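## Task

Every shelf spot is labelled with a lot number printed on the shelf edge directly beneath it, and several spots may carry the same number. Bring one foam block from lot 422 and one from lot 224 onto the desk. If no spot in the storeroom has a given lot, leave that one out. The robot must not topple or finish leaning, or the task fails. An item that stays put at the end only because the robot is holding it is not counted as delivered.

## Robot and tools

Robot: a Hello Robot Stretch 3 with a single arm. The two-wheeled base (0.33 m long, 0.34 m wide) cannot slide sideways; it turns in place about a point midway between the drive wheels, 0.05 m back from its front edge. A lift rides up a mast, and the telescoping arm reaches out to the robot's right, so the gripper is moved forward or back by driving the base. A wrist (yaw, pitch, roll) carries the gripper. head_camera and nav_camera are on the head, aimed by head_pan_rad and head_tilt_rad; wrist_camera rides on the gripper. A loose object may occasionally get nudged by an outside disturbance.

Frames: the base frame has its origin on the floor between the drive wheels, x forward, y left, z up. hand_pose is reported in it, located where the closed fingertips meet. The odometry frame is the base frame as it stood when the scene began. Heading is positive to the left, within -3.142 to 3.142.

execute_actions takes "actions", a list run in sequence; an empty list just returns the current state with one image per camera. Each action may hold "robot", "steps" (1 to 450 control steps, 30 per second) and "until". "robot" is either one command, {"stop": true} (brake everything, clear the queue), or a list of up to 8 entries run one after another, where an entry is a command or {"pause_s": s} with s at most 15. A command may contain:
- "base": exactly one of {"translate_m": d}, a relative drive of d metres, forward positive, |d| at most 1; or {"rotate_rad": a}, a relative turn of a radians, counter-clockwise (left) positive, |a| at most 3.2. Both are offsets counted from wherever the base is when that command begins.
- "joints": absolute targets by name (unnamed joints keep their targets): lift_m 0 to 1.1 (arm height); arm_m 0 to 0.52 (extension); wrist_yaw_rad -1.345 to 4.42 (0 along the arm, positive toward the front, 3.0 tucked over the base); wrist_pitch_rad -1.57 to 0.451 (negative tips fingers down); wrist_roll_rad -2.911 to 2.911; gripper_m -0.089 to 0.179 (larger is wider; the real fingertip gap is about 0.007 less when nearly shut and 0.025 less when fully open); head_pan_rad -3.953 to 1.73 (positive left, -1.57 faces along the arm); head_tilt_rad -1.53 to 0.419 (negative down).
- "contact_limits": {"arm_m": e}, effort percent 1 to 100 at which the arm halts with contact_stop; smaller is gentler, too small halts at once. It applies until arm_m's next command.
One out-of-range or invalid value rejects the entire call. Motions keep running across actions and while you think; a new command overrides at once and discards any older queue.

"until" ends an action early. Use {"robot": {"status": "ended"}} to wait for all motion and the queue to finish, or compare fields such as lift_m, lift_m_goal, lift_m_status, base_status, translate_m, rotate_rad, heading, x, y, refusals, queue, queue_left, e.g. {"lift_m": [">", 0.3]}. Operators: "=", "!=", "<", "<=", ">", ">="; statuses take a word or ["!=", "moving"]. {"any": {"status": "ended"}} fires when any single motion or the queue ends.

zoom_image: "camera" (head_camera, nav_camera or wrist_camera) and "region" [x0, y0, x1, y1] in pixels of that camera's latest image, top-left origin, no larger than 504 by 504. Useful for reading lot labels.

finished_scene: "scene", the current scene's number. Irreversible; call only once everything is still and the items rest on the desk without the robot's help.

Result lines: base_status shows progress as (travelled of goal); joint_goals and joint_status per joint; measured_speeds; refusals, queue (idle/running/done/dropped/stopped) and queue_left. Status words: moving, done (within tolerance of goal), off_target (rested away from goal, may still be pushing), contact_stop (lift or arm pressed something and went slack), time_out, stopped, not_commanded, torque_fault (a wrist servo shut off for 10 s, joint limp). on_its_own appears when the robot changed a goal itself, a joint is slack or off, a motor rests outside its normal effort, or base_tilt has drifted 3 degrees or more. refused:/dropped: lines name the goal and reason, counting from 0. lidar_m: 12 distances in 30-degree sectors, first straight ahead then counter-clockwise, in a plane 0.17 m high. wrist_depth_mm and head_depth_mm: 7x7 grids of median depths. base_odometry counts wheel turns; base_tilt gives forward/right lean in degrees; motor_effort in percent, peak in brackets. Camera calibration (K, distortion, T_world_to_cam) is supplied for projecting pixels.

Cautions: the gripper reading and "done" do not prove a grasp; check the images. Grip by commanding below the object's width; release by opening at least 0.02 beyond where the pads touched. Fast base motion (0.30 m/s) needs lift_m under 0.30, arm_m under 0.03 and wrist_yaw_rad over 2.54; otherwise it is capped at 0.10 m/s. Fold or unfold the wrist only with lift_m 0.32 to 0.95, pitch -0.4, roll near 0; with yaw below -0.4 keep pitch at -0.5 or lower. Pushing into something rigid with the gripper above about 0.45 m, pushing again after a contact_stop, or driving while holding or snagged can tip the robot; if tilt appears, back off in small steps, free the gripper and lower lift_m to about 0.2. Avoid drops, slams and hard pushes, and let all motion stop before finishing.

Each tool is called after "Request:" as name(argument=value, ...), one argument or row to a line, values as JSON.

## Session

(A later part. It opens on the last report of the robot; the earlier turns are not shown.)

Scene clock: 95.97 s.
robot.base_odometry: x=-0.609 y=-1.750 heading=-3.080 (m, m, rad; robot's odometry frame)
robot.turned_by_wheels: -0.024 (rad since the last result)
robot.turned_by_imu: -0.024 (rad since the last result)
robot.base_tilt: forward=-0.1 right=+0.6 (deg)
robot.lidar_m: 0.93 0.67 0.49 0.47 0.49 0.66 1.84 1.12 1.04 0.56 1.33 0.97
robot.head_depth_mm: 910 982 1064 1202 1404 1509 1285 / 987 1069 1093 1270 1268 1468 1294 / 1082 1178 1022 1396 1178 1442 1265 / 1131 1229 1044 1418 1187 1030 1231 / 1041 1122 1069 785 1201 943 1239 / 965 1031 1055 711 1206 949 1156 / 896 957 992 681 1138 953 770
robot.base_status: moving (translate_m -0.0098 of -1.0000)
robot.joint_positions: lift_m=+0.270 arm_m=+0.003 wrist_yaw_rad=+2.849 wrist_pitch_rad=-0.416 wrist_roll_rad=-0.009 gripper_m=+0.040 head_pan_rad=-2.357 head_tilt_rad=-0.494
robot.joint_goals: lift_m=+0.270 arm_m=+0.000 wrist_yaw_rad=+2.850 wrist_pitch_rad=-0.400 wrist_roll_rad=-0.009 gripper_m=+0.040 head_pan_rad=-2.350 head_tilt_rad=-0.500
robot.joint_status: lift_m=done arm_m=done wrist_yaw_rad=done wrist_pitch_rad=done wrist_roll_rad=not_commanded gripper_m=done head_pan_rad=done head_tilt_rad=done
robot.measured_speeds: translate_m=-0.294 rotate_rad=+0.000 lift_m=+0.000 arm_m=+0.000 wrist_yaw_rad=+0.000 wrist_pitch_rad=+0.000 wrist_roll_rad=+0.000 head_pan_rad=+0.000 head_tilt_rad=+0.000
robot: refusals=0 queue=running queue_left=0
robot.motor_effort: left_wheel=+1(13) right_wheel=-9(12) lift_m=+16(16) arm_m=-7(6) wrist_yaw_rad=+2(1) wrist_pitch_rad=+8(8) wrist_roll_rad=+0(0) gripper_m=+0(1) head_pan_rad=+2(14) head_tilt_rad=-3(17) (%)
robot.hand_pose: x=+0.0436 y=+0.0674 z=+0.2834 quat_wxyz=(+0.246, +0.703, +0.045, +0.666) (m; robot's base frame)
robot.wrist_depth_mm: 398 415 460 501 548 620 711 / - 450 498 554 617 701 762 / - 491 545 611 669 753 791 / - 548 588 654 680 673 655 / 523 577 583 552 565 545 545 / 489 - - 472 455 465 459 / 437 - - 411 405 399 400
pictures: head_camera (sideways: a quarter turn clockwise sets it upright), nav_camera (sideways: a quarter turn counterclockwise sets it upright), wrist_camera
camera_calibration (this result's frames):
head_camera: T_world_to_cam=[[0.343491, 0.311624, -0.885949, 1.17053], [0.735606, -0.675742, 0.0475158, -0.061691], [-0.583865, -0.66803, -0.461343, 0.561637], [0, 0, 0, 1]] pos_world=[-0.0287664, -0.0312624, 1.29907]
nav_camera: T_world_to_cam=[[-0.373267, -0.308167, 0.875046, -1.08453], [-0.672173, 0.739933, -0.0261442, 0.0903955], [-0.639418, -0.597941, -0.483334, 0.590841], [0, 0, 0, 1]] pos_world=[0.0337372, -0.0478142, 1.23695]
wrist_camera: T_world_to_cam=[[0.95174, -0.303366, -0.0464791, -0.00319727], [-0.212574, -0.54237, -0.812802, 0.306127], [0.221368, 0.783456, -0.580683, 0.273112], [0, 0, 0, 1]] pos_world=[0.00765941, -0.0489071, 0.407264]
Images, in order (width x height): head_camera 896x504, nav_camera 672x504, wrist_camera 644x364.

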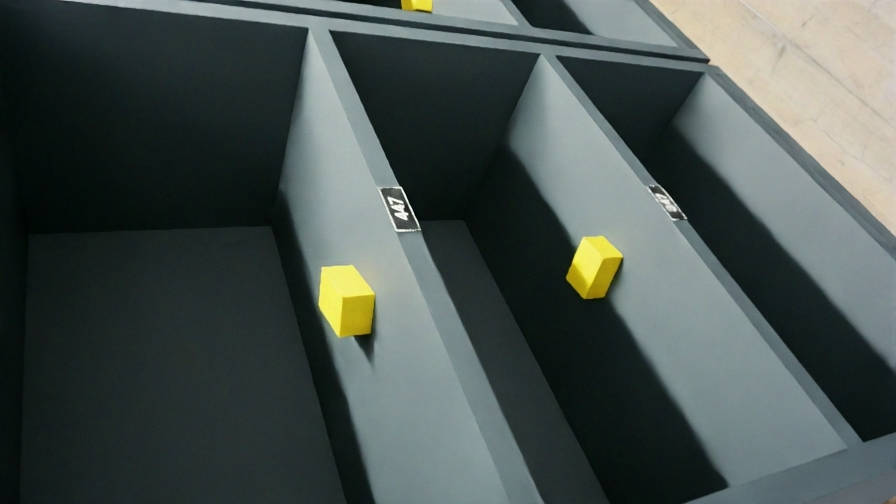

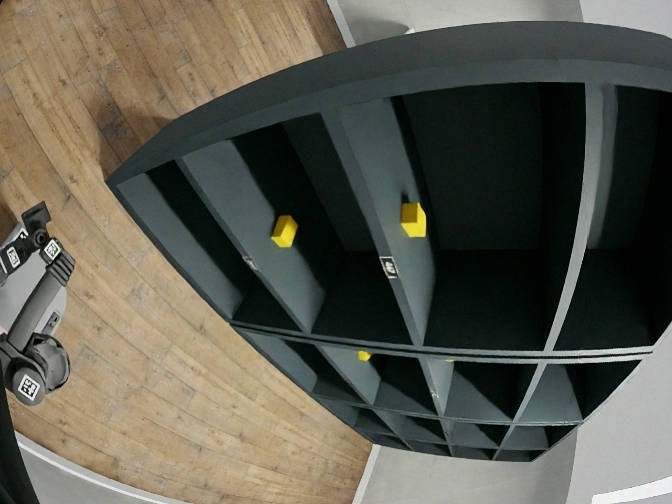

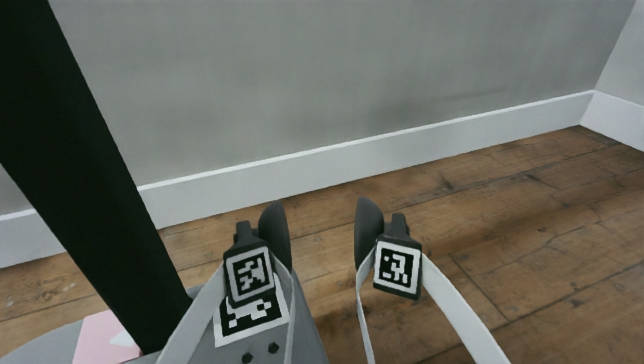

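447 and 347. Continue.

Request:
execute_actions(
  actions=[
    {"steps": 200, "until": {"robot": {"x": [">", -0.05]}}},
    {"robot": {"base": {"translate_m": -1.0}}, "steps": 200, "until": {"robot": {"x": [">", 0.37]}}},
  ],
)

Scene clock: 99.33 s.
robot.base_odometry: x=+0.380 y=-1.689 heading=-3.080 (m, m, rad; robot's odometry frame)
robot.turned_by_wheels: +0.000 (rad since the last result)
robot.turned_by_imu: +0.000 (rad since the last result)
robot.base_tilt: forward=+0.1 right=+0.4 (deg)
robot.lidar_m: 1.83 0.67 0.49 0.47 0.49 0.66 1.83 1.07 1.04 0.55 1.04 1.03
robot.head_depth_mm: 863 941 1045 1203 1661 1515 1283 / 928 999 1031 1192 1258 1438 1294 / 1012 1108 1023 1334 1186 1447 1272 / 1109 1201 1044 1416 1190 1029 1229 / 1046 1122 1065 786 1203 943 1234 / 965 1033 1057 712 1211 948 1157 / 899 956 996 680 1141 957 802
robot.base_status: moving (translate_m -0.4218 of -1.0000)
robot.joint_positions: lift_m=+0.270 arm_m=+0.003 wrist_yaw_rad=+2.849 wrist_pitch_rad=-0.416 wrist_roll_rad=-0.009 gripper_m=+0.040 head_pan_rad=-2.357 head_tilt_rad=-0.494
robot.joint_goals: lift_m=+0.270 arm_m=+0.000 wrist_yaw_rad=+2.850 wrist_pitch_rad=-0.400 wrist_roll_rad=-0.009 gripper_m=+0.040 head_pan_rad=-2.350 head_tilt_rad=-0.500
robot.joint_status: lift_m=done arm_m=done wrist_yaw_rad=done wrist_pitch_rad=done wrist_roll_rad=not_commanded gripper_m=done head_pan_rad=done head_tilt_rad=done
robot.measured_speeds: translate_m=-0.294 rotate_rad=+0.000 lift_m=+0.000 arm_m=+0.000 wrist_yaw_rad=+0.000 wrist_pitch_rad=+0.000 wrist_roll_rad=+0.000 head_pan_rad=+0.000 head_tilt_rad=+0.000
robot: refusals=0 queue=running queue_left=0
robot.motor_effort: left_wheel=+2(2) right_wheel=-8(8) lift_m=+16(16) arm_m=-7(6) wrist_yaw_rad=+1(2) wrist_pitch_rad=+8(8) wrist_roll_rad=+0(0) gripper_m=+0(0) head_pan_rad=+3(3) head_tilt_rad=-2(3) (%)
robot.hand_pose: x=+0.0436 y=+0.0674 z=+0.2834 quat_wxyz=(+0.246, +0.703, +0.045, +0.666) (m; robot's base frame)
robot.wrist_depth_mm: 392 417 458 499 553 616 704 / - 448 492 551 620 691 803 / - 495 543 609 676 771 820 / - 541 585 645 671 670 655 / 511 572 576 560 558 547 538 / 485 - - 469 453 467 460 / 442 - - 410 407 404 401
pictures: head_camera (sideways: a quarter turn clockwise sets it upright), nav_camera (sideways: a quarter turn counterclockwise sets it upright), wrist_camera
camera_calibration (this result's frames):
head_camera: T_world_to_cam=[[0.343491, 0.311624, -0.885948, 1.17053], [0.735606, -0.675741, 0.0475158, -0.061691], [-0.583865, -0.66803, -0.461343, 0.561637], [0, 0, 0, 1]] pos_world=[-0.0287664, -0.0312624, 1.29907]
nav_camera: T_world_to_cam=[[-0.373267, -0.308167, 0.875045, -1.08453], [-0.672173, 0.739932, -0.0261442, 0.0903955], [-0.639418, -0.597941, -0.483334, 0.590842], [0, 0, 0, 1]] pos_world=[0.0337372, -0.0478142, 1.23695]
wrist_camera: T_world_to_cam=[[0.95174, -0.303366, -0.0464794, -0.00319718], [-0.212574, -0.54237, -0.812802, 0.306127], [0.221367, 0.783456, -0.580683, 0.273112], [0, 0, 0, 1]] pos_world=[0.00765943, -0.0489071, 0.407264]
Images, in order (width x height): head_camera 896x504, nav_camera 672x504, wrist_camera 644x364.

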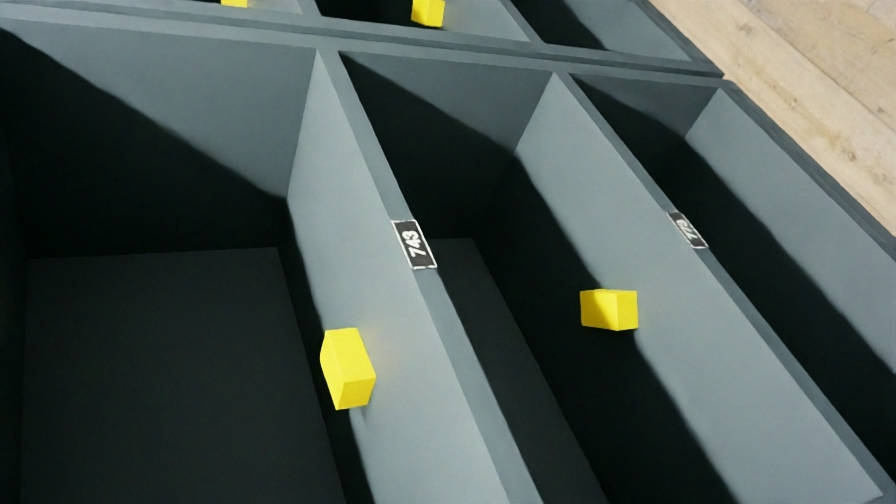

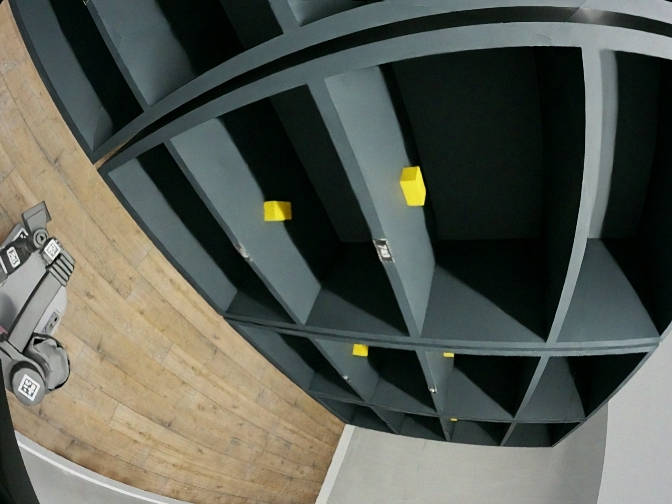

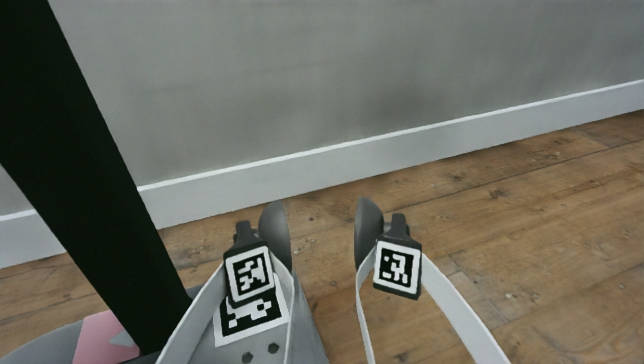

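743 and 77x. Continue.

Request:
execute_actions(
  actions=[
    {"robot": {"base": {"translate_m": -1.0}}, "steps": 200, "until": {"robot": {"x": [">", 0.88]}}},
    {"robot": {"base": {"translate_m": -1.0}}, "steps": 200, "until": {"robot": {"x": [">", 1.31]}}},
  ],
)

Scene clock: 102.53 s.
robot.base_odometry: x=+1.320 y=-1.632 heading=-3.080 (m, m, rad; robot's odometry frame)
robot.turned_by_wheels: +0.000 (rad since the last result)
robot.turned_by_imu: +0.000 (rad since the last result)
robot.base_tilt: forward=+0.2 right=+1.3 (deg)
robot.lidar_m: 1.82 0.66 0.48 0.47 0.48 0.66 1.82 1.06 1.04 0.55 1.05 1.04
robot.head_depth_mm: 862 939 1045 1217 1719 1510 1283 / 917 996 1024 1184 1240 1426 1291 / 1003 1094 1023 1325 1179 1447 1272 / 1098 1199 1039 1410 1187 1034 1231 / 1046 1125 1066 788 1203 944 1240 / 965 1034 1040 710 1211 948 1159 / 898 956 998 681 1142 953 801
robot.base_status: moving (translate_m -0.4316 of -1.0000)
robot.joint_positions: lift_m=+0.270 arm_m=+0.003 wrist_yaw_rad=+2.849 wrist_pitch_rad=-0.416 wrist_roll_rad=-0.009 gripper_m=+0.040 head_pan_rad=-2.357 head_tilt_rad=-0.494
robot.joint_goals: lift_m=+0.270 arm_m=+0.000 wrist_yaw_rad=+2.850 wrist_pitch_rad=-0.400 wrist_roll_rad=-0.009 gripper_m=+0.040 head_pan_rad=-2.350 head_tilt_rad=-0.500
robot.joint_status: lift_m=done arm_m=done wrist_yaw_rad=done wrist_pitch_rad=done wrist_roll_rad=not_commanded gripper_m=done head_pan_rad=done head_tilt_rad=done
robot.measured_speeds: translate_m=-0.294 rotate_rad=+0.000 lift_m=+0.000 arm_m=+0.000 wrist_yaw_rad=+0.000 wrist_pitch_rad=+0.000 wrist_roll_rad=+0.000 head_pan_rad=+0.000 head_tilt_rad=+0.000
robot: refusals=0 queue=running queue_left=0
robot.motor_effort: left_wheel=+1(2) right_wheel=-8(7) lift_m=+16(16) arm_m=-7(6) wrist_yaw_rad=+2(2) wrist_pitch_rad=+8(8) wrist_roll_rad=+0(0) gripper_m=+0(0) head_pan_rad=+2(3) head_tilt_rad=-4(3) (%)
robot.hand_pose: x=+0.0436 y=+0.0674 z=+0.2834 quat_wxyz=(+0.246, +0.703, +0.045, +0.666) (m; robot's base frame)
robot.wrist_depth_mm: 390 412 450 495 556 620 702 / - 449 487 543 619 689 808 / - 490 538 605 673 761 820 / - 541 588 638 676 659 658 / 513 568 581 560 567 550 543 / 489 - - 471 460 465 461 / 439 - - 410 409 401 400
pictures: head_camera (sideways: a quarter turn clockwise sets it upright), nav_camera (sideways: a quarter turn counterclockwise sets it upright), wrist_camera
camera_calibration (this result's frames):
head_camera: T_world_to_cam=[[0.343491, 0.311624, -0.885949, 1.17053], [0.735606, -0.675741, 0.0475158, -0.061691], [-0.583865, -0.66803, -0.461343, 0.561637], [0, 0, 0, 1]] pos_world=[-0.0287664, -0.0312624, 1.29907]
nav_camera: T_world_to_cam=[[-0.373267, -0.308167, 0.875046, -1.08453], [-0.672173, 0.739932, -0.0261442, 0.0903955], [-0.639418, -0.597941, -0.483334, 0.590841], [0, 0, 0, 1]] pos_world=[0.0337372, -0.0478142, 1.23695]
wrist_camera: T_world_to_cam=[[0.95174, -0.303366, -0.0464793, -0.0031972], [-0.212574, -0.54237, -0.812802, 0.306127], [0.221367, 0.783456, -0.580683, 0.273112], [0, 0, 0, 1]] pos_world=[0.00765942, -0.0489071, 0.407264]
Images, in order (width x height): head_camera 896x504, nav_camera 672x504, wrist_camera 644x364.

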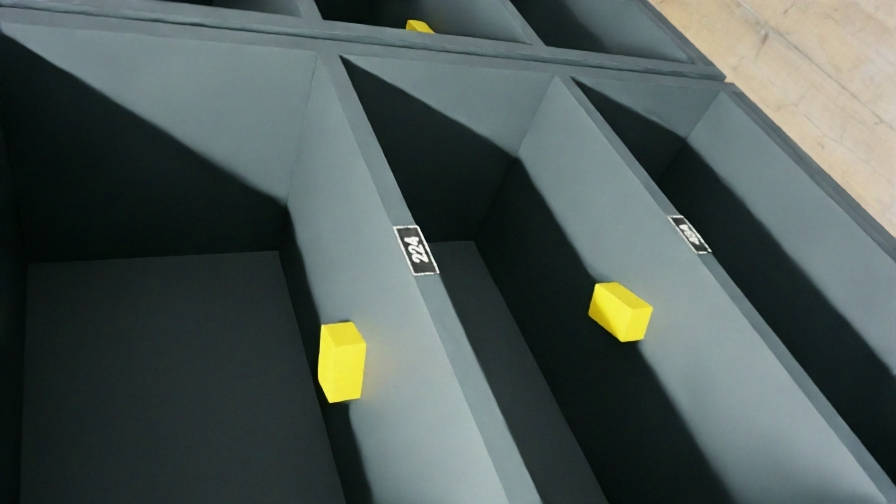

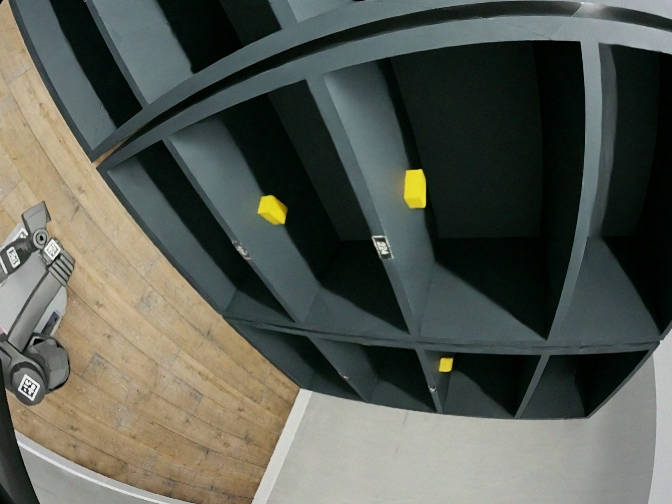

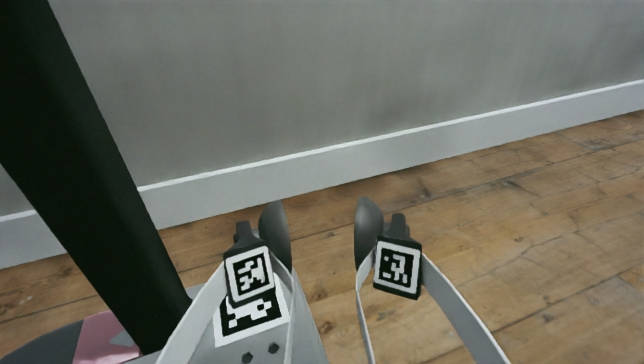

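224 found on the upper shelf. Raise lift now.

Request:
execute_actions(
  actions=[
    {"robot": {"joints": {"lift_m": 1.08, "head_pan_rad": -1.5, "head_tilt_rad": -0.45}}, "steps": 100, "until": {"robot": {"lift_m": [">", 0.335]}}},
    {"robot": {"joints": {"wrist_yaw_rad": 0.7, "gripper_m": 0.175}}, "steps": 300, "until": {"robot": {"base_status": ["!=", "moving"], "wrist_yaw_rad": ["<", 0.75]}}},
  ],
)

Scene clock: 107.33 s.
robot.base_odometry: x=+1.887 y=-1.597 heading=-3.081 (m, m, rad; robot's odometry frame)
robot.turned_by_wheels: +0.000 (rad since the last result)
robot.turned_by_imu: +0.001 (rad since the last result)
robot.base_tilt: forward=+0.1 right=-0.2 (deg)
robot.lidar_m: 1.82 0.66 0.49 0.47 0.48 0.66 1.32 1.37 0.64 1.00 0.75 0.80
robot.head_depth_mm: 806 870 936 682 1121 944 818 / 816 881 947 688 1133 955 823 / 824 890 957 699 1146 962 849 / 833 902 968 709 1155 917 857 / 842 913 983 719 1174 977 863 / 850 921 997 728 1193 983 1184 / 861 931 1002 738 1113 994 1013
robot.base_status: done (translate_m -1.0000 of -1.0000)
robot.joint_positions: lift_m=+0.745 arm_m=+0.003 wrist_yaw_rad=+0.702 wrist_pitch_rad=-0.416 wrist_roll_rad=-0.009 gripper_m=+0.175 head_pan_rad=-1.507 head_tilt_rad=-0.458
robot.joint_goals: lift_m=+1.080 arm_m=+0.000 wrist_yaw_rad=+0.700 wrist_pitch_rad=-0.400 wrist_roll_rad=-0.009 gripper_m=+0.175 head_pan_rad=-1.500 head_tilt_rad=-0.450
robot.joint_status: lift_m=moving arm_m=done wrist_yaw_rad=moving wrist_pitch_rad=done wrist_roll_rad=not_commanded gripper_m=done head_pan_rad=done head_tilt_rad=done
robot.measured_speeds: translate_m=+0.000 rotate_rad=+0.000 lift_m=+0.110 arm_m=+0.000 wrist_yaw_rad=+0.000 wrist_pitch_rad=+0.000 wrist_roll_rad=+0.000 head_pan_rad=+0.000 head_tilt_rad=+0.000
robot: refusals=0 queue=running queue_left=0
robot.motor_effort: left_wheel=+4(10) right_wheel=-5(6) lift_m=+26(27) arm_m=-6(6) wrist_yaw_rad=-2(6) wrist_pitch_rad=+8(8) wrist_roll_rad=+0(0) gripper_m=+1(96) head_pan_rad=+3(35) head_tilt_rad=+2(10) (%)
robot.hand_pose: x=+0.1235 y=-0.3193 z=+0.7581 quat_wxyz=(+0.703, +0.375, -0.596, +0.102) (m; robot's base frame)
robot.wrist_depth_mm: - - 532 704 737 640 558 / - - 584 767 813 683 594 / - - 653 728 739 703 625 / - - 733 585 579 530 565 / - - - 927 488 485 460 / - - - 945 913 416 401 / 920 918 922 852 805 811 369
pictures: head_camera (sideways: a quarter turn clockwise sets it upright), nav_camera (sideways: a quarter turn counterclockwise sets it upright), wrist_camera
camera_calibration (this result's frames):
head_camera: T_world_to_cam=[[-0.00530793, 0.431374, -0.902158, 1.1938], [0.993062, 0.108254, 0.0459197, -0.0611857], [0.117471, -0.895655, -0.428956, 0.515216], [0, 0, 0, 1]] pos_world=[0.00657513, -0.0468976, 1.30081]
nav_camera: T_world_to_cam=[[-0.0169188, -0.451843, 0.891937, -1.10873], [-0.999459, -0.0175186, -0.027833, 0.0945919], [0.0282017, -0.891925, -0.451302, 0.545089], [0, 0, 0, 1]] pos_world=[0.0604099, -0.0131379, 1.23755]
wrist_camera: T_world_to_cam=[[-0.773005, -0.632695, -0.0464795, -0.0666359], [-0.338924, 0.473797, -0.812802, 0.839315], [0.536277, -0.612547, -0.580683, 0.349418], [0, 0, 0, 1]] pos_world=[0.0455693, -0.22579, 0.882001]
Images, in order (width x height): head_camera 896x504, nav_camera 672x504, wrist_camera 644x364.

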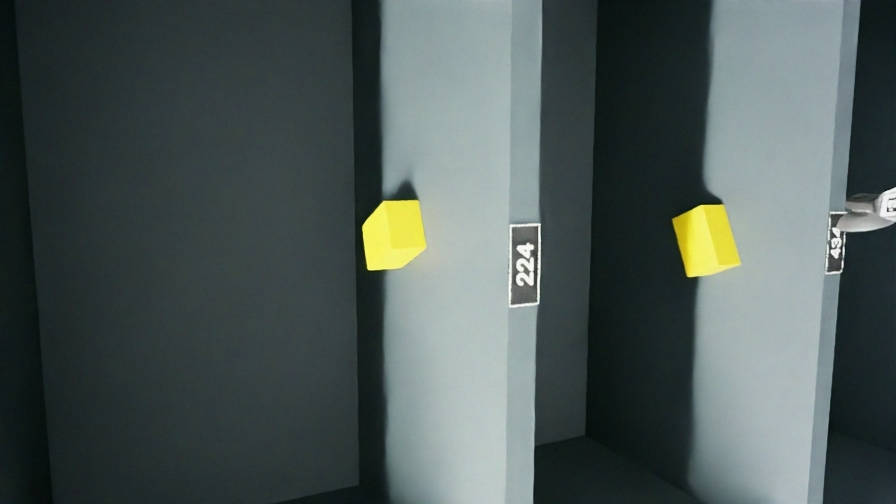

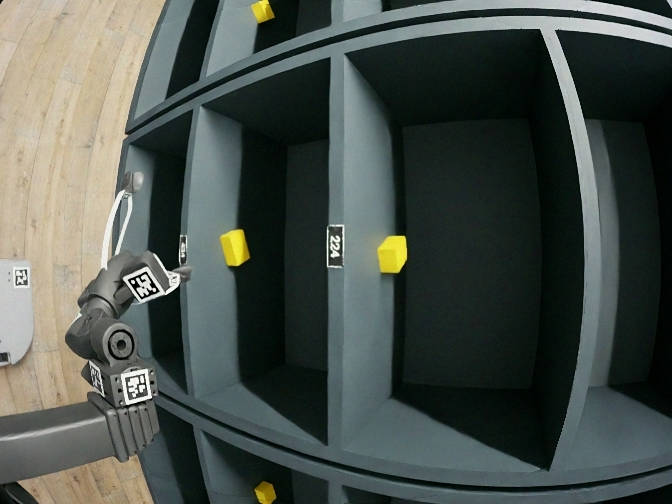

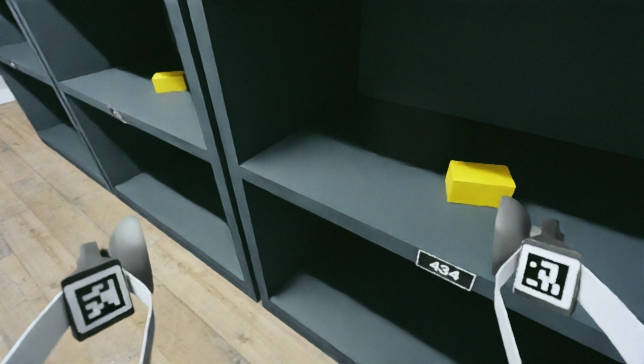

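Request:
zoom_image(
  camera="head_camera",
  region=[345, 185, 445, 285],
)

Region (345, 185, 445, 285) of head_camera's 896x504 image, scaled by 5.040, with more detail than that image has.

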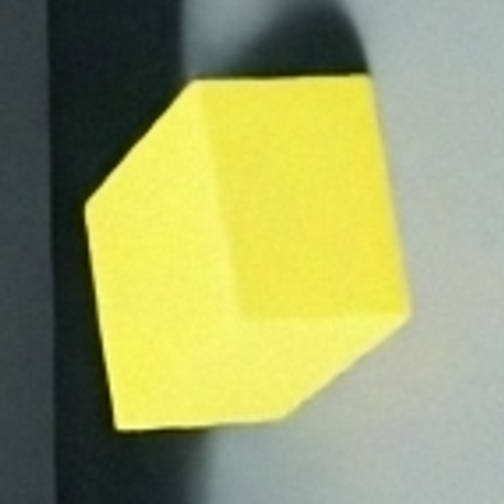

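Request:
execute_actions(
  actions=[
    {"robot": {"joints": {"wrist_yaw_rad": 0.43, "arm_m": 0.1}}, "steps": 200, "until": {"robot": {"lift_m": [">", 1.06]}}},
    {"robot": {"joints": {"arm_m": 0.43}}, "steps": 300, "until": {"robot": {"status": "ended"}}},
  ],
)

Scene clock: 113.57 s.
robot.base_odometry: x=+1.887 y=-1.597 heading=-3.081 (m, m, rad; robot's odometry frame)
robot.turned_by_wheels: +0.000 (rad since the last result)
robot.turned_by_imu: +0.001 (rad since the last result)
robot.base_tilt: forward=+0.2 right=-0.1 (deg)
robot.lidar_m: 1.82 0.66 0.48 0.47 0.48 0.66 1.32 1.37 0.65 1.00 0.75 0.80
robot.head_depth_mm: 805 - 940 680 1120 948 816 / 815 - 957 690 1130 953 820 / 822 873 949 699 1143 959 850 / 831 901 961 708 1153 916 858 / 842 911 977 719 1178 978 860 / 851 924 991 727 1198 983 1182 / 857 936 1005 738 1114 990 1012
robot.base_status: done (translate_m -1.0000 of -1.0000)
robot.joint_positions: lift_m=+1.080 arm_m=+0.430 wrist_yaw_rad=+0.430 wrist_pitch_rad=-0.416 wrist_roll_rad=-0.009 gripper_m=+0.175 head_pan_rad=-1.507 head_tilt_rad=-0.458
robot.joint_goals: lift_m=+1.080 arm_m=+0.430 wrist_yaw_rad=+0.430 wrist_pitch_rad=-0.400 wrist_roll_rad=-0.009 gripper_m=+0.175 head_pan_rad=-1.500 head_tilt_rad=-0.450
robot.joint_status: lift_m=done arm_m=done wrist_yaw_rad=done wrist_pitch_rad=done wrist_roll_rad=not_commanded gripper_m=done head_pan_rad=done head_tilt_rad=done
robot.measured_speeds: translate_m=+0.000 rotate_rad=+0.000 lift_m=+0.000 arm_m=+0.000 wrist_yaw_rad=+0.000 wrist_pitch_rad=+0.000 wrist_roll_rad=+0.000 head_pan_rad=+0.000 head_tilt_rad=+0.000
robot: refusals=0 queue=done queue_left=0
robot.motor_effort: left_wheel=+4(4) right_wheel=-5(5) lift_m=+26(27) arm_m=+7(8) wrist_yaw_rad=+0(3) wrist_pitch_rad=+8(8) wrist_roll_rad=+0(0) gripper_m=+0(0) head_pan_rad=+3(3) head_tilt_rad=+4(4) (%)
robot.hand_pose: x=+0.0722 y=-0.7787 z=+1.0927 quat_wxyz=(+0.710, +0.291, -0.641, +0.006) (m; robot's base frame)
robot.wrist_depth_mm: 408 411 364 326 296 272 250 / 426 469 407 357 325 294 267 / 429 490 444 400 356 318 289 / 394 387 380 369 366 343 317 / 317 322 307 302 303 307 294 / 271 262 260 206 255 244 257 / - 227 220 178 221 219 216
pictures: head_camera (sideways: a quarter turn clockwise sets it upright), nav_camera (sideways: a quarter turn counterclockwise sets it upright), wrist_camera
camera_calibration (this result's frames):
head_camera: T_world_to_cam=[[-0.00535686, 0.431191, -0.902245, 1.19392], [0.993046, 0.108403, 0.0459106, -0.0611738], [0.117602, -0.895725, -0.428773, 0.514977], [0, 0, 0, 1]] pos_world=[0.00658173, -0.0468978, 1.30082]
nav_camera: T_world_to_cam=[[-0.0168668, -0.451665, 0.892028, -1.10885], [-0.999456, -0.0176646, -0.0278424, 0.0946041], [0.0283328, -0.892013, -0.451122, 0.544853], [0, 0, 0, 1]] pos_world=[0.0604126, -0.0131433, 1.23756]
wrist_camera: T_world_to_cam=[[-0.91432, -0.402316, -0.0464812, -0.191842], [-0.199473, 0.547244, -0.812856, 1.35879], [0.352462, -0.733939, -0.580607, 0.208446], [0, 0, 0, 1]] pos_world=[0.0221674, -0.667783, 1.21661]
Images, in order (width x height): head_camera 896x504, nav_camera 672x504, wrist_camera 644x364.

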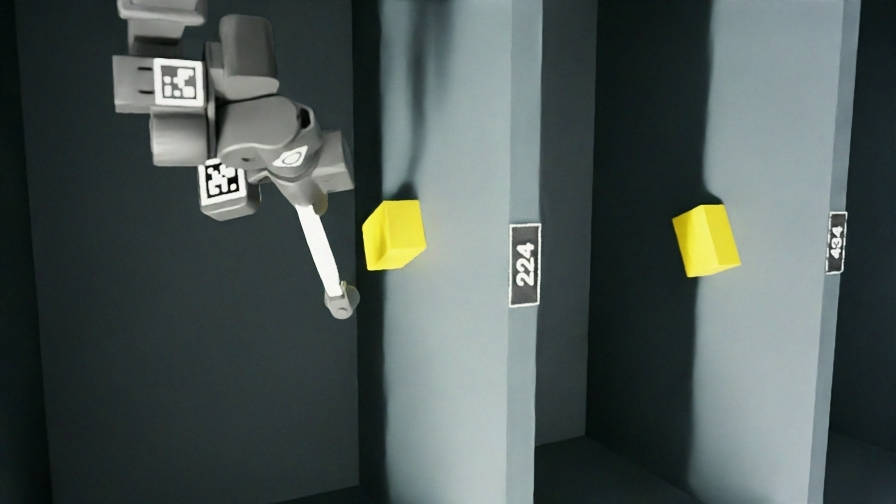

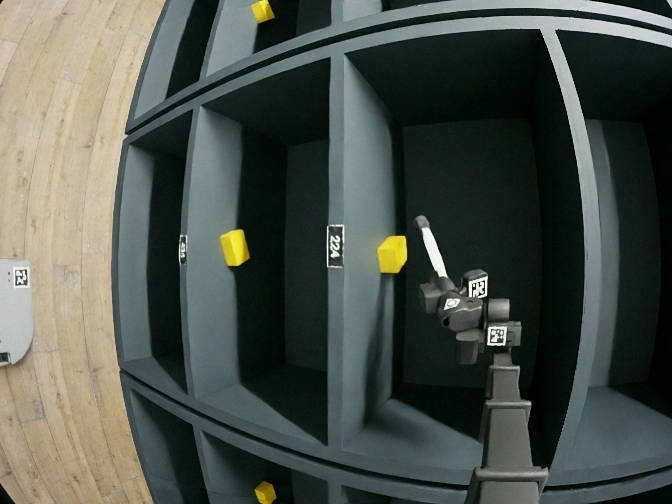

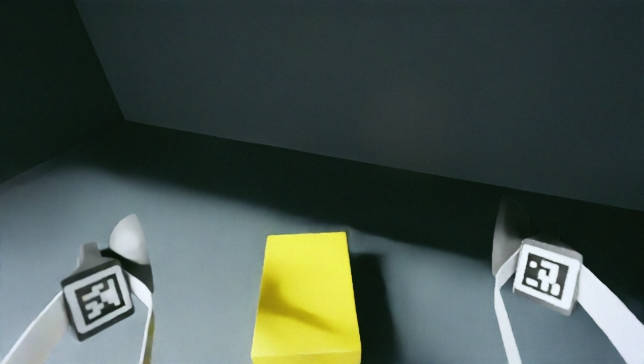

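Request:
execute_actions(
  actions=[
    {"robot": {"joints": {"lift_m": 1.011, "gripper_m": 0.12}, "base": {"translate_m": 0.008}}, "steps": 300, "until": {"robot": {"status": "ended"}}},
  ],
)

Scene clock: 116.90 s.
robot.base_odometry: x=+1.879 y=-1.597 heading=-3.081 (m, m, rad; robot's odometry frame)
robot.turned_by_wheels: +0.000 (rad since the last result)
robot.turned_by_imu: +0.000 (rad since the last result)
robot.base_tilt: forward=+0.2 right=-0.2 (deg)
robot.lidar_m: 1.82 0.67 0.48 0.47 0.48 0.66 1.33 1.38 0.65 1.00 0.74 0.79
robot.head_depth_mm: 805 862 926 680 1125 946 815 / 813 873 - 688 1133 955 821 / 825 887 - 664 1143 958 852 / 832 899 972 707 1155 937 856 / 840 910 981 720 1175 976 862 / 850 920 993 729 1192 976 1180 / 861 934 999 736 1099 990 993
robot.base_status: done (translate_m +0.0080 of +0.0080)
robot.joint_positions: lift_m=+1.011 arm_m=+0.430 wrist_yaw_rad=+0.430 wrist_pitch_rad=-0.416 wrist_roll_rad=-0.009 gripper_m=+0.120 head_pan_rad=-1.507 head_tilt_rad=-0.458
robot.joint_goals: lift_m=+1.011 arm_m=+0.430 wrist_yaw_rad=+0.430 wrist_pitch_rad=-0.400 wrist_roll_rad=-0.009 gripper_m=+0.120 head_pan_rad=-1.500 head_tilt_rad=-0.450
robot.joint_status: lift_m=done arm_m=done wrist_yaw_rad=done wrist_pitch_rad=done wrist_roll_rad=not_commanded gripper_m=done head_pan_rad=done head_tilt_rad=done
robot.measured_speeds: translate_m=+0.000 rotate_rad=+0.000 lift_m=+0.000 arm_m=+0.000 wrist_yaw_rad=+0.000 wrist_pitch_rad=+0.000 wrist_roll_rad=+0.000 head_pan_rad=+0.000 head_tilt_rad=+0.000
robot: refusals=0 queue=done queue_left=0
robot.motor_effort: left_wheel=+3(7) right_wheel=-4(8) lift_m=+15(28) arm_m=+7(7) wrist_yaw_rad=-1(0) wrist_pitch_rad=+8(8) wrist_roll_rad=+0(0) gripper_m=+0(94) head_pan_rad=+3(3) head_tilt_rad=+4(5) (%)
robot.hand_pose: x=+0.0722 y=-0.7787 z=+1.0244 quat_wxyz=(+0.710, +0.291, -0.641, +0.006) (m; robot's base frame)
robot.wrist_depth_mm: 402 408 367 328 297 271 251 / 415 449 407 360 322 293 270 / 352 347 337 331 325 304 285 / 269 266 263 180 255 248 243 / 218 223 203 148 207 211 201 / 184 185 170 133 170 169 172 / 158 156 153 148 152 151 150
pictures: head_camera (sideways: a quarter turn clockwise sets it upright), nav_camera (sideways: a quarter turn counterclockwise sets it upright), wrist_camera
camera_calibration (this result's frames):
head_camera: T_world_to_cam=[[-0.00535676, 0.431191, -0.902245, 1.19392], [0.993046, 0.108402, 0.0459106, -0.0611738], [0.117602, -0.895725, -0.428773, 0.514977], [0, 0, 0, 1]] pos_world=[0.00658172, -0.0468978, 1.30082]
nav_camera: T_world_to_cam=[[-0.0168669, -0.451665, 0.892028, -1.10885], [-0.999456, -0.0176644, -0.0278424, 0.0946041], [0.0283326, -0.892013, -0.451122, 0.544853], [0, 0, 0, 1]] pos_world=[0.0604126, -0.0131433, 1.23756]
wrist_camera: T_world_to_cam=[[-0.91432, -0.402317, -0.0464812, -0.195018], [-0.199473, 0.547242, -0.812857, 1.30326], [0.352462, -0.733939, -0.580606, 0.168778], [0, 0, 0, 1]] pos_world=[0.0221675, -0.667783, 1.14829]
Images, in order (width x height): head_camera 896x504, nav_camera 672x504, wrist_camera 644x364.

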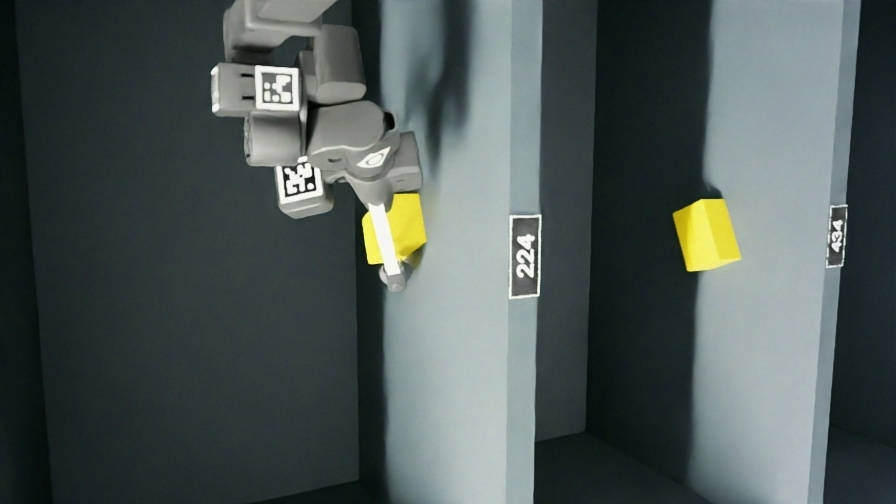

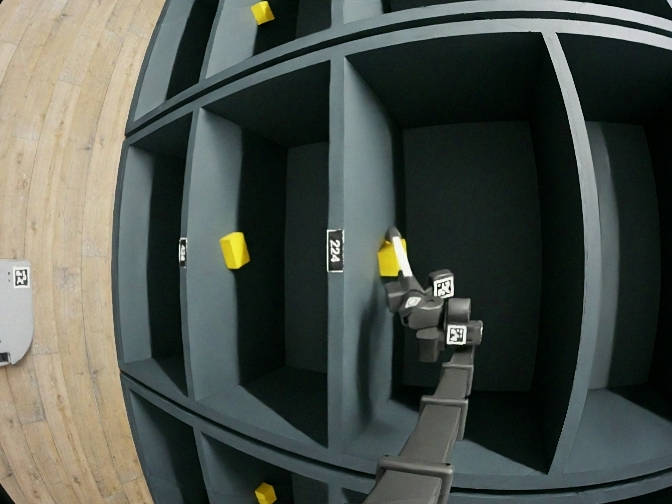

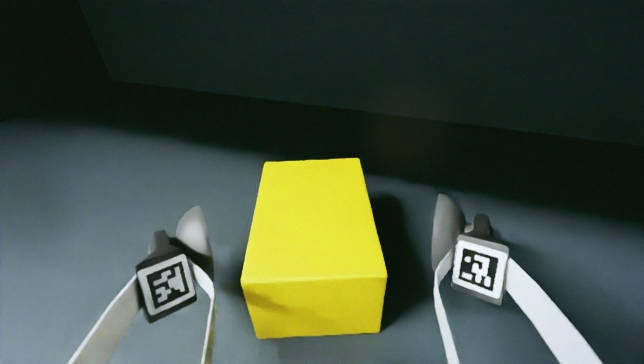

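Request:
execute_actions(
  actions=[
    {"robot": [{"joints": {"gripper_m": 0.02}}, {"joints": {"lift_m": 1.04}}], "steps": 200, "until": {"robot": {"lift_m": [">", 1.03]}}},
    {"robot": {"joints": {"arm_m": 0.0}}, "steps": 200, "until": {"robot": {"arm_m": ["<", 0.30]}}},
  ],
)

Scene clock: 121.77 s.
robot.base_odometry: x=+1.879 y=-1.597 heading=-3.081 (m, m, rad; robot's odometry frame)
robot.turned_by_wheels: +0.000 (rad since the last result)
robot.turned_by_imu: +0.001 (rad since the last result)
robot.base_tilt: forward=+0.1 right=-0.2 (deg)
robot.lidar_m: 1.82 0.66 0.48 0.47 0.48 0.66 1.33 1.38 0.65 1.00 0.74 0.79
robot.head_depth_mm: 809 853 - 680 1121 946 819 / 815 870 - 636 1135 959 823 / 826 890 - 628 1147 963 851 / 833 901 970 636 1151 942 859 / 842 913 981 718 1177 978 863 / 850 922 994 728 1195 983 1177 / 857 930 994 737 1095 990 1002
robot.base_status: done (translate_m +0.0080 of +0.0080)
robot.joint_positions: lift_m=+1.040 arm_m=+0.295 wrist_yaw_rad=+0.430 wrist_pitch_rad=-0.417 wrist_roll_rad=-0.009 gripper_m=+0.021 head_pan_rad=-1.507 head_tilt_rad=-0.458
robot.joint_goals: lift_m=+1.040 arm_m=+0.000 wrist_yaw_rad=+0.430 wrist_pitch_rad=-0.400 wrist_roll_rad=-0.009 gripper_m=+0.020 head_pan_rad=-1.500 head_tilt_rad=-0.450
robot.joint_status: lift_m=moving arm_m=moving wrist_yaw_rad=done wrist_pitch_rad=done wrist_roll_rad=not_commanded gripper_m=done head_pan_rad=done head_tilt_rad=done
robot.measured_speeds: translate_m=+0.000 rotate_rad=+0.000 lift_m=+0.000 arm_m=-0.140 wrist_yaw_rad=+0.000 wrist_pitch_rad=+0.000 wrist_roll_rad=+0.000 head_pan_rad=+0.000 head_tilt_rad=+0.000
robot: refusals=0 queue=running queue_left=0
robot.motor_effort: left_wheel=+4(4) right_wheel=-4(4) lift_m=+26(28) arm_m=-5(5) wrist_yaw_rad=-1(0) wrist_pitch_rad=+9(9) wrist_roll_rad=+0(0) gripper_m=-20(100) head_pan_rad=+2(2) head_tilt_rad=+5(4) (%)
robot.hand_pose: x=+0.0722 y=-0.6445 z=+1.0525 quat_wxyz=(+0.710, +0.291, -0.641, +0.006) (m; robot's base frame)
robot.wrist_depth_mm: 404 506 509 460 418 381 351 / 414 508 539 491 452 413 381 / 400 406 401 390 386 378 372 / 320 317 310 180 302 296 291 / 263 257 254 147 236 242 240 / 218 216 135 133 197 207 204 / 189 187 185 174 181 180 178
pictures: head_camera (sideways: a quarter turn clockwise sets it upright), nav_camera (sideways: a quarter turn counterclockwise sets it upright), wrist_camera
camera_calibration (this result's frames):
head_camera: T_world_to_cam=[[-0.00540289, 0.431071, -0.902302, 1.19399], [0.993032, 0.108532, 0.0459047, -0.061166], [0.117717, -0.895767, -0.428654, 0.514821], [0, 0, 0, 1]] pos_world=[0.00658758, -0.0468979, 1.30083]
nav_camera: T_world_to_cam=[[-0.0168182, -0.45155, 0.892088, -1.10893], [-0.999454, -0.0177927, -0.0278485, 0.094612], [0.0284476, -0.892069, -0.451004, 0.544699], [0, 0, 0, 1]] pos_world=[0.0604147, -0.013145, 1.23756]
wrist_camera: T_world_to_cam=[[-0.914336, -0.402281, -0.0464674, -0.139747], [-0.199773, 0.547894, -0.812344, 1.25255], [0.35225, -0.733472, -0.581325, 0.284698], [0, 0, 0, 1]] pos_world=[0.022167, -0.533667, 1.17651]
Images, in order (width x height): head_camera 896x504, nav_camera 672x504, wrist_camera 644x364.

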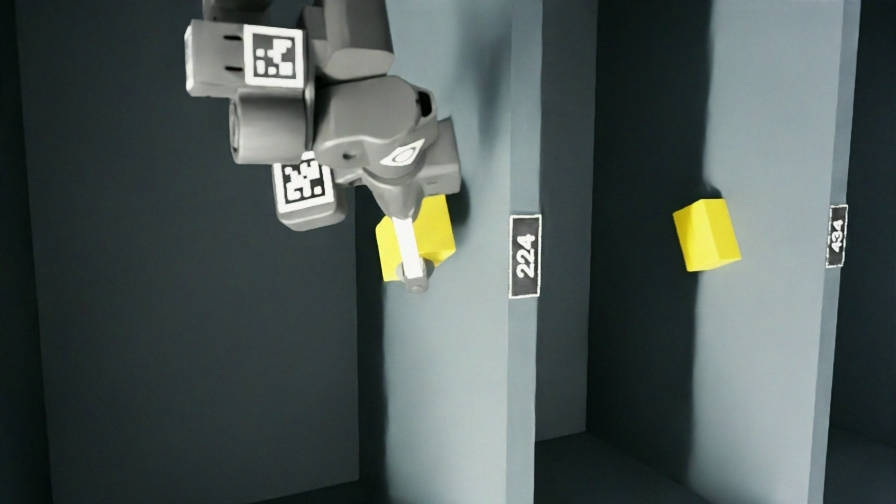

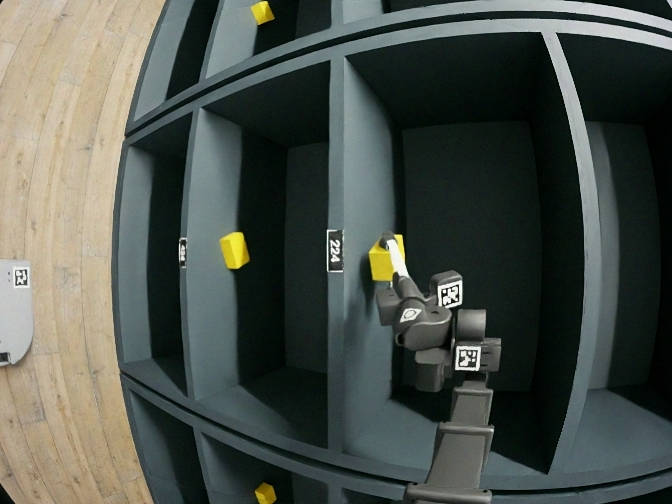

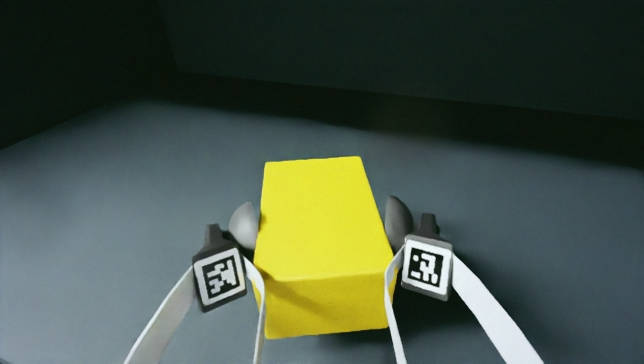

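Request:
execute_actions(
  actions=[
    {"robot": {"base": {"translate_m": 1.0}}, "steps": 200, "until": {"robot": {"arm_m": ["<", 0.10]}}},
    {"robot": {"joints": {"lift_m": 0.28, "head_pan_rad": -0.3, "head_tilt_rad": -0.6}}, "steps": 200, "until": {"robot": {"lift_m": ["<", 0.9]}}},
    {"robot": {"joints": {"wrist_yaw_rad": 2.62}}, "steps": 300, "until": {"robot": {"lift_m": ["<", 0.297]}}},
    {"robot": {"base": {"translate_m": 1.0}}, "steps": 200, "until": {"robot": {"x": ["<", 0.55]}}},
    {"robot": {"base": {"translate_m": 1.0}}, "steps": 200, "until": {"robot": {"x": ["<", 0.085]}}},
    {"robot": [{"base": {"translate_m": 1.0}}, {"base": {"rotate_rad": -1.598}}], "steps": 300, "until": {"robot": {"status": "ended"}}},
  ],
)

Scene clock: 140.67 s.
robot.base_odometry: x=-0.921 y=-1.769 heading=+1.605 (m, m, rad; robot's odometry frame)
robot.turned_by_wheels: -1.598 (rad since the last result)
robot.turned_by_imu: -1.630 (rad since the last result)
robot.base_tilt: forward=+0.1 right=-0.2 (deg)
robot.lidar_m: 2.79 0.92 0.65 0.62 0.64 0.49 0.47 0.48 0.64 1.61 1.40 0.68
robot.head_depth_mm: 586 626 671 742 867 1282 1192 / 698 756 822 899 997 1117 1192 / 864 952 1062 1195 1370 1420 1231 / 2959 3149 3147 2362 1807 1472 1239 / 2857 3142 3347 2408 1825 1484 1246 / 2784 3078 3288 2417 1839 1495 1250 / 2719 2950 3166 2423 1852 1498 1259
robot.base_status: done (rotate_rad -1.5978 of -1.5980)
robot.joint_positions: lift_m=+0.280 arm_m=+0.003 wrist_yaw_rad=+2.619 wrist_pitch_rad=-0.418 wrist_roll_rad=-0.009 gripper_m=+0.021 head_pan_rad=-0.307 head_tilt_rad=-0.593
robot.joint_goals: lift_m=+0.280 arm_m=+0.000 wrist_yaw_rad=+2.620 wrist_pitch_rad=-0.400 wrist_roll_rad=-0.009 gripper_m=+0.020 head_pan_rad=-0.300 head_tilt_rad=-0.600
robot.joint_status: lift_m=done arm_m=done wrist_yaw_rad=done wrist_pitch_rad=done wrist_roll_rad=not_commanded gripper_m=done head_pan_rad=done head_tilt_rad=done
robot.measured_speeds: translate_m=+0.000 rotate_rad=+0.000 lift_m=+0.000 arm_m=+0.000 wrist_yaw_rad=+0.000 wrist_pitch_rad=+0.000 wrist_roll_rad=+0.000 head_pan_rad=+0.000 head_tilt_rad=+0.000
robot: refusals=0 queue=done queue_left=0
robot.motor_effort: left_wheel=+4(15) right_wheel=-5(11) lift_m=+16(29) arm_m=-7(6) wrist_yaw_rad=+2(4) wrist_pitch_rad=+9(9) wrist_roll_rad=+0(0) gripper_m=-20(20) head_pan_rad=+3(35) head_tilt_rad=-4(15) (%)
robot.hand_pose: x=+0.0908 y=+0.0467 z=+0.2929 quat_wxyz=(+0.321, +0.703, -0.035, +0.633) (m; robot's base frame)
robot.wrist_depth_mm: 484 544 640 774 944 - - / 517 582 694 831 - - - / 553 621 732 840 893 859 850 / 584 662 704 180 690 685 665 / 582 580 589 148 545 561 548 / 511 499 134 133 453 479 472 / - - 420 402 416 411 408
pictures: head_camera (sideways: a quarter turn clockwise sets it upright), nav_camera (sideways: a quarter turn counterclockwise sets it upright), wrist_camera
camera_calibration (this result's frames):
head_camera: T_world_to_cam=[[-0.51631, 0.186866, -0.835766, 1.11033], [0.265032, 0.96286, 0.0515544, -0.0640719], [0.81436, -0.194887, -0.54666, 0.664116], [0, 0, 0, 1]] pos_world=[0.0494283, -0.0163644, 1.29433]
nav_camera: T_world_to_cam=[[0.525859, -0.214528, 0.823074, -1.02224], [-0.348805, -0.936952, -0.0213589, 0.0821899], [0.775762, -0.27586, -0.567533, 0.691759], [0, 0, 0, 1]] pos_world=[0.0295827, 0.0485377, 1.23573]
wrist_camera: T_world_to_cam=[[0.857325, -0.512676, -0.0464478, -0.035665], [-0.331526, -0.480855, -0.811707, 0.320333], [0.393809, 0.711295, -0.582214, 0.27259], [0, 0, 0, 1]] pos_world=[0.0294266, -0.0581432, 0.417066]
Images, in order (width x height): head_camera 896x504, nav_camera 672x504, wrist_camera 644x364.

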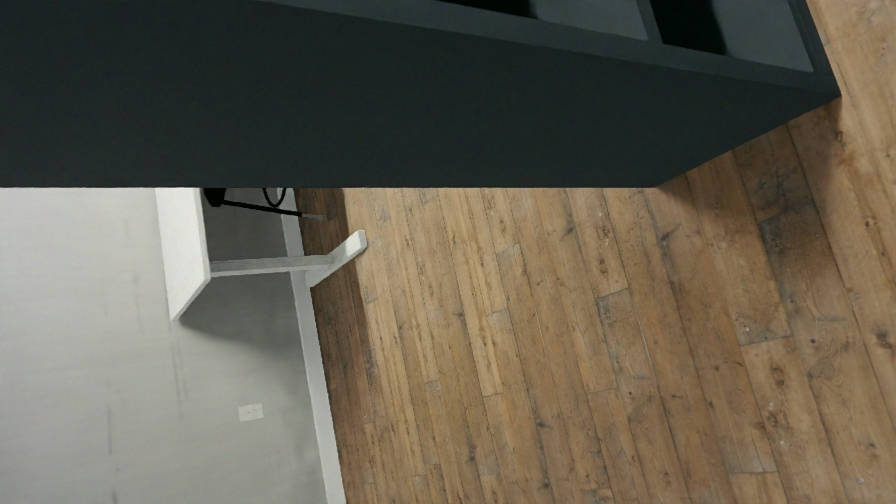

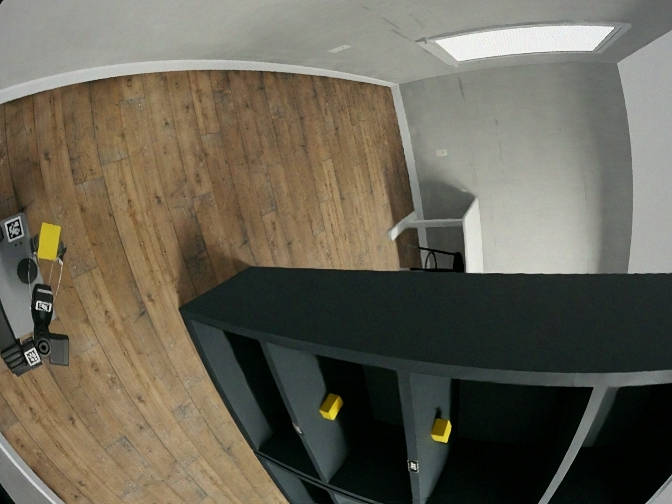

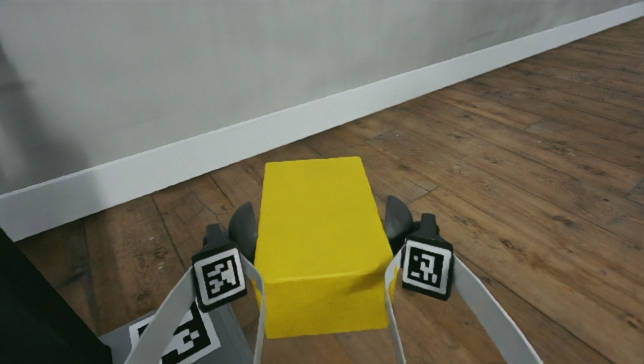

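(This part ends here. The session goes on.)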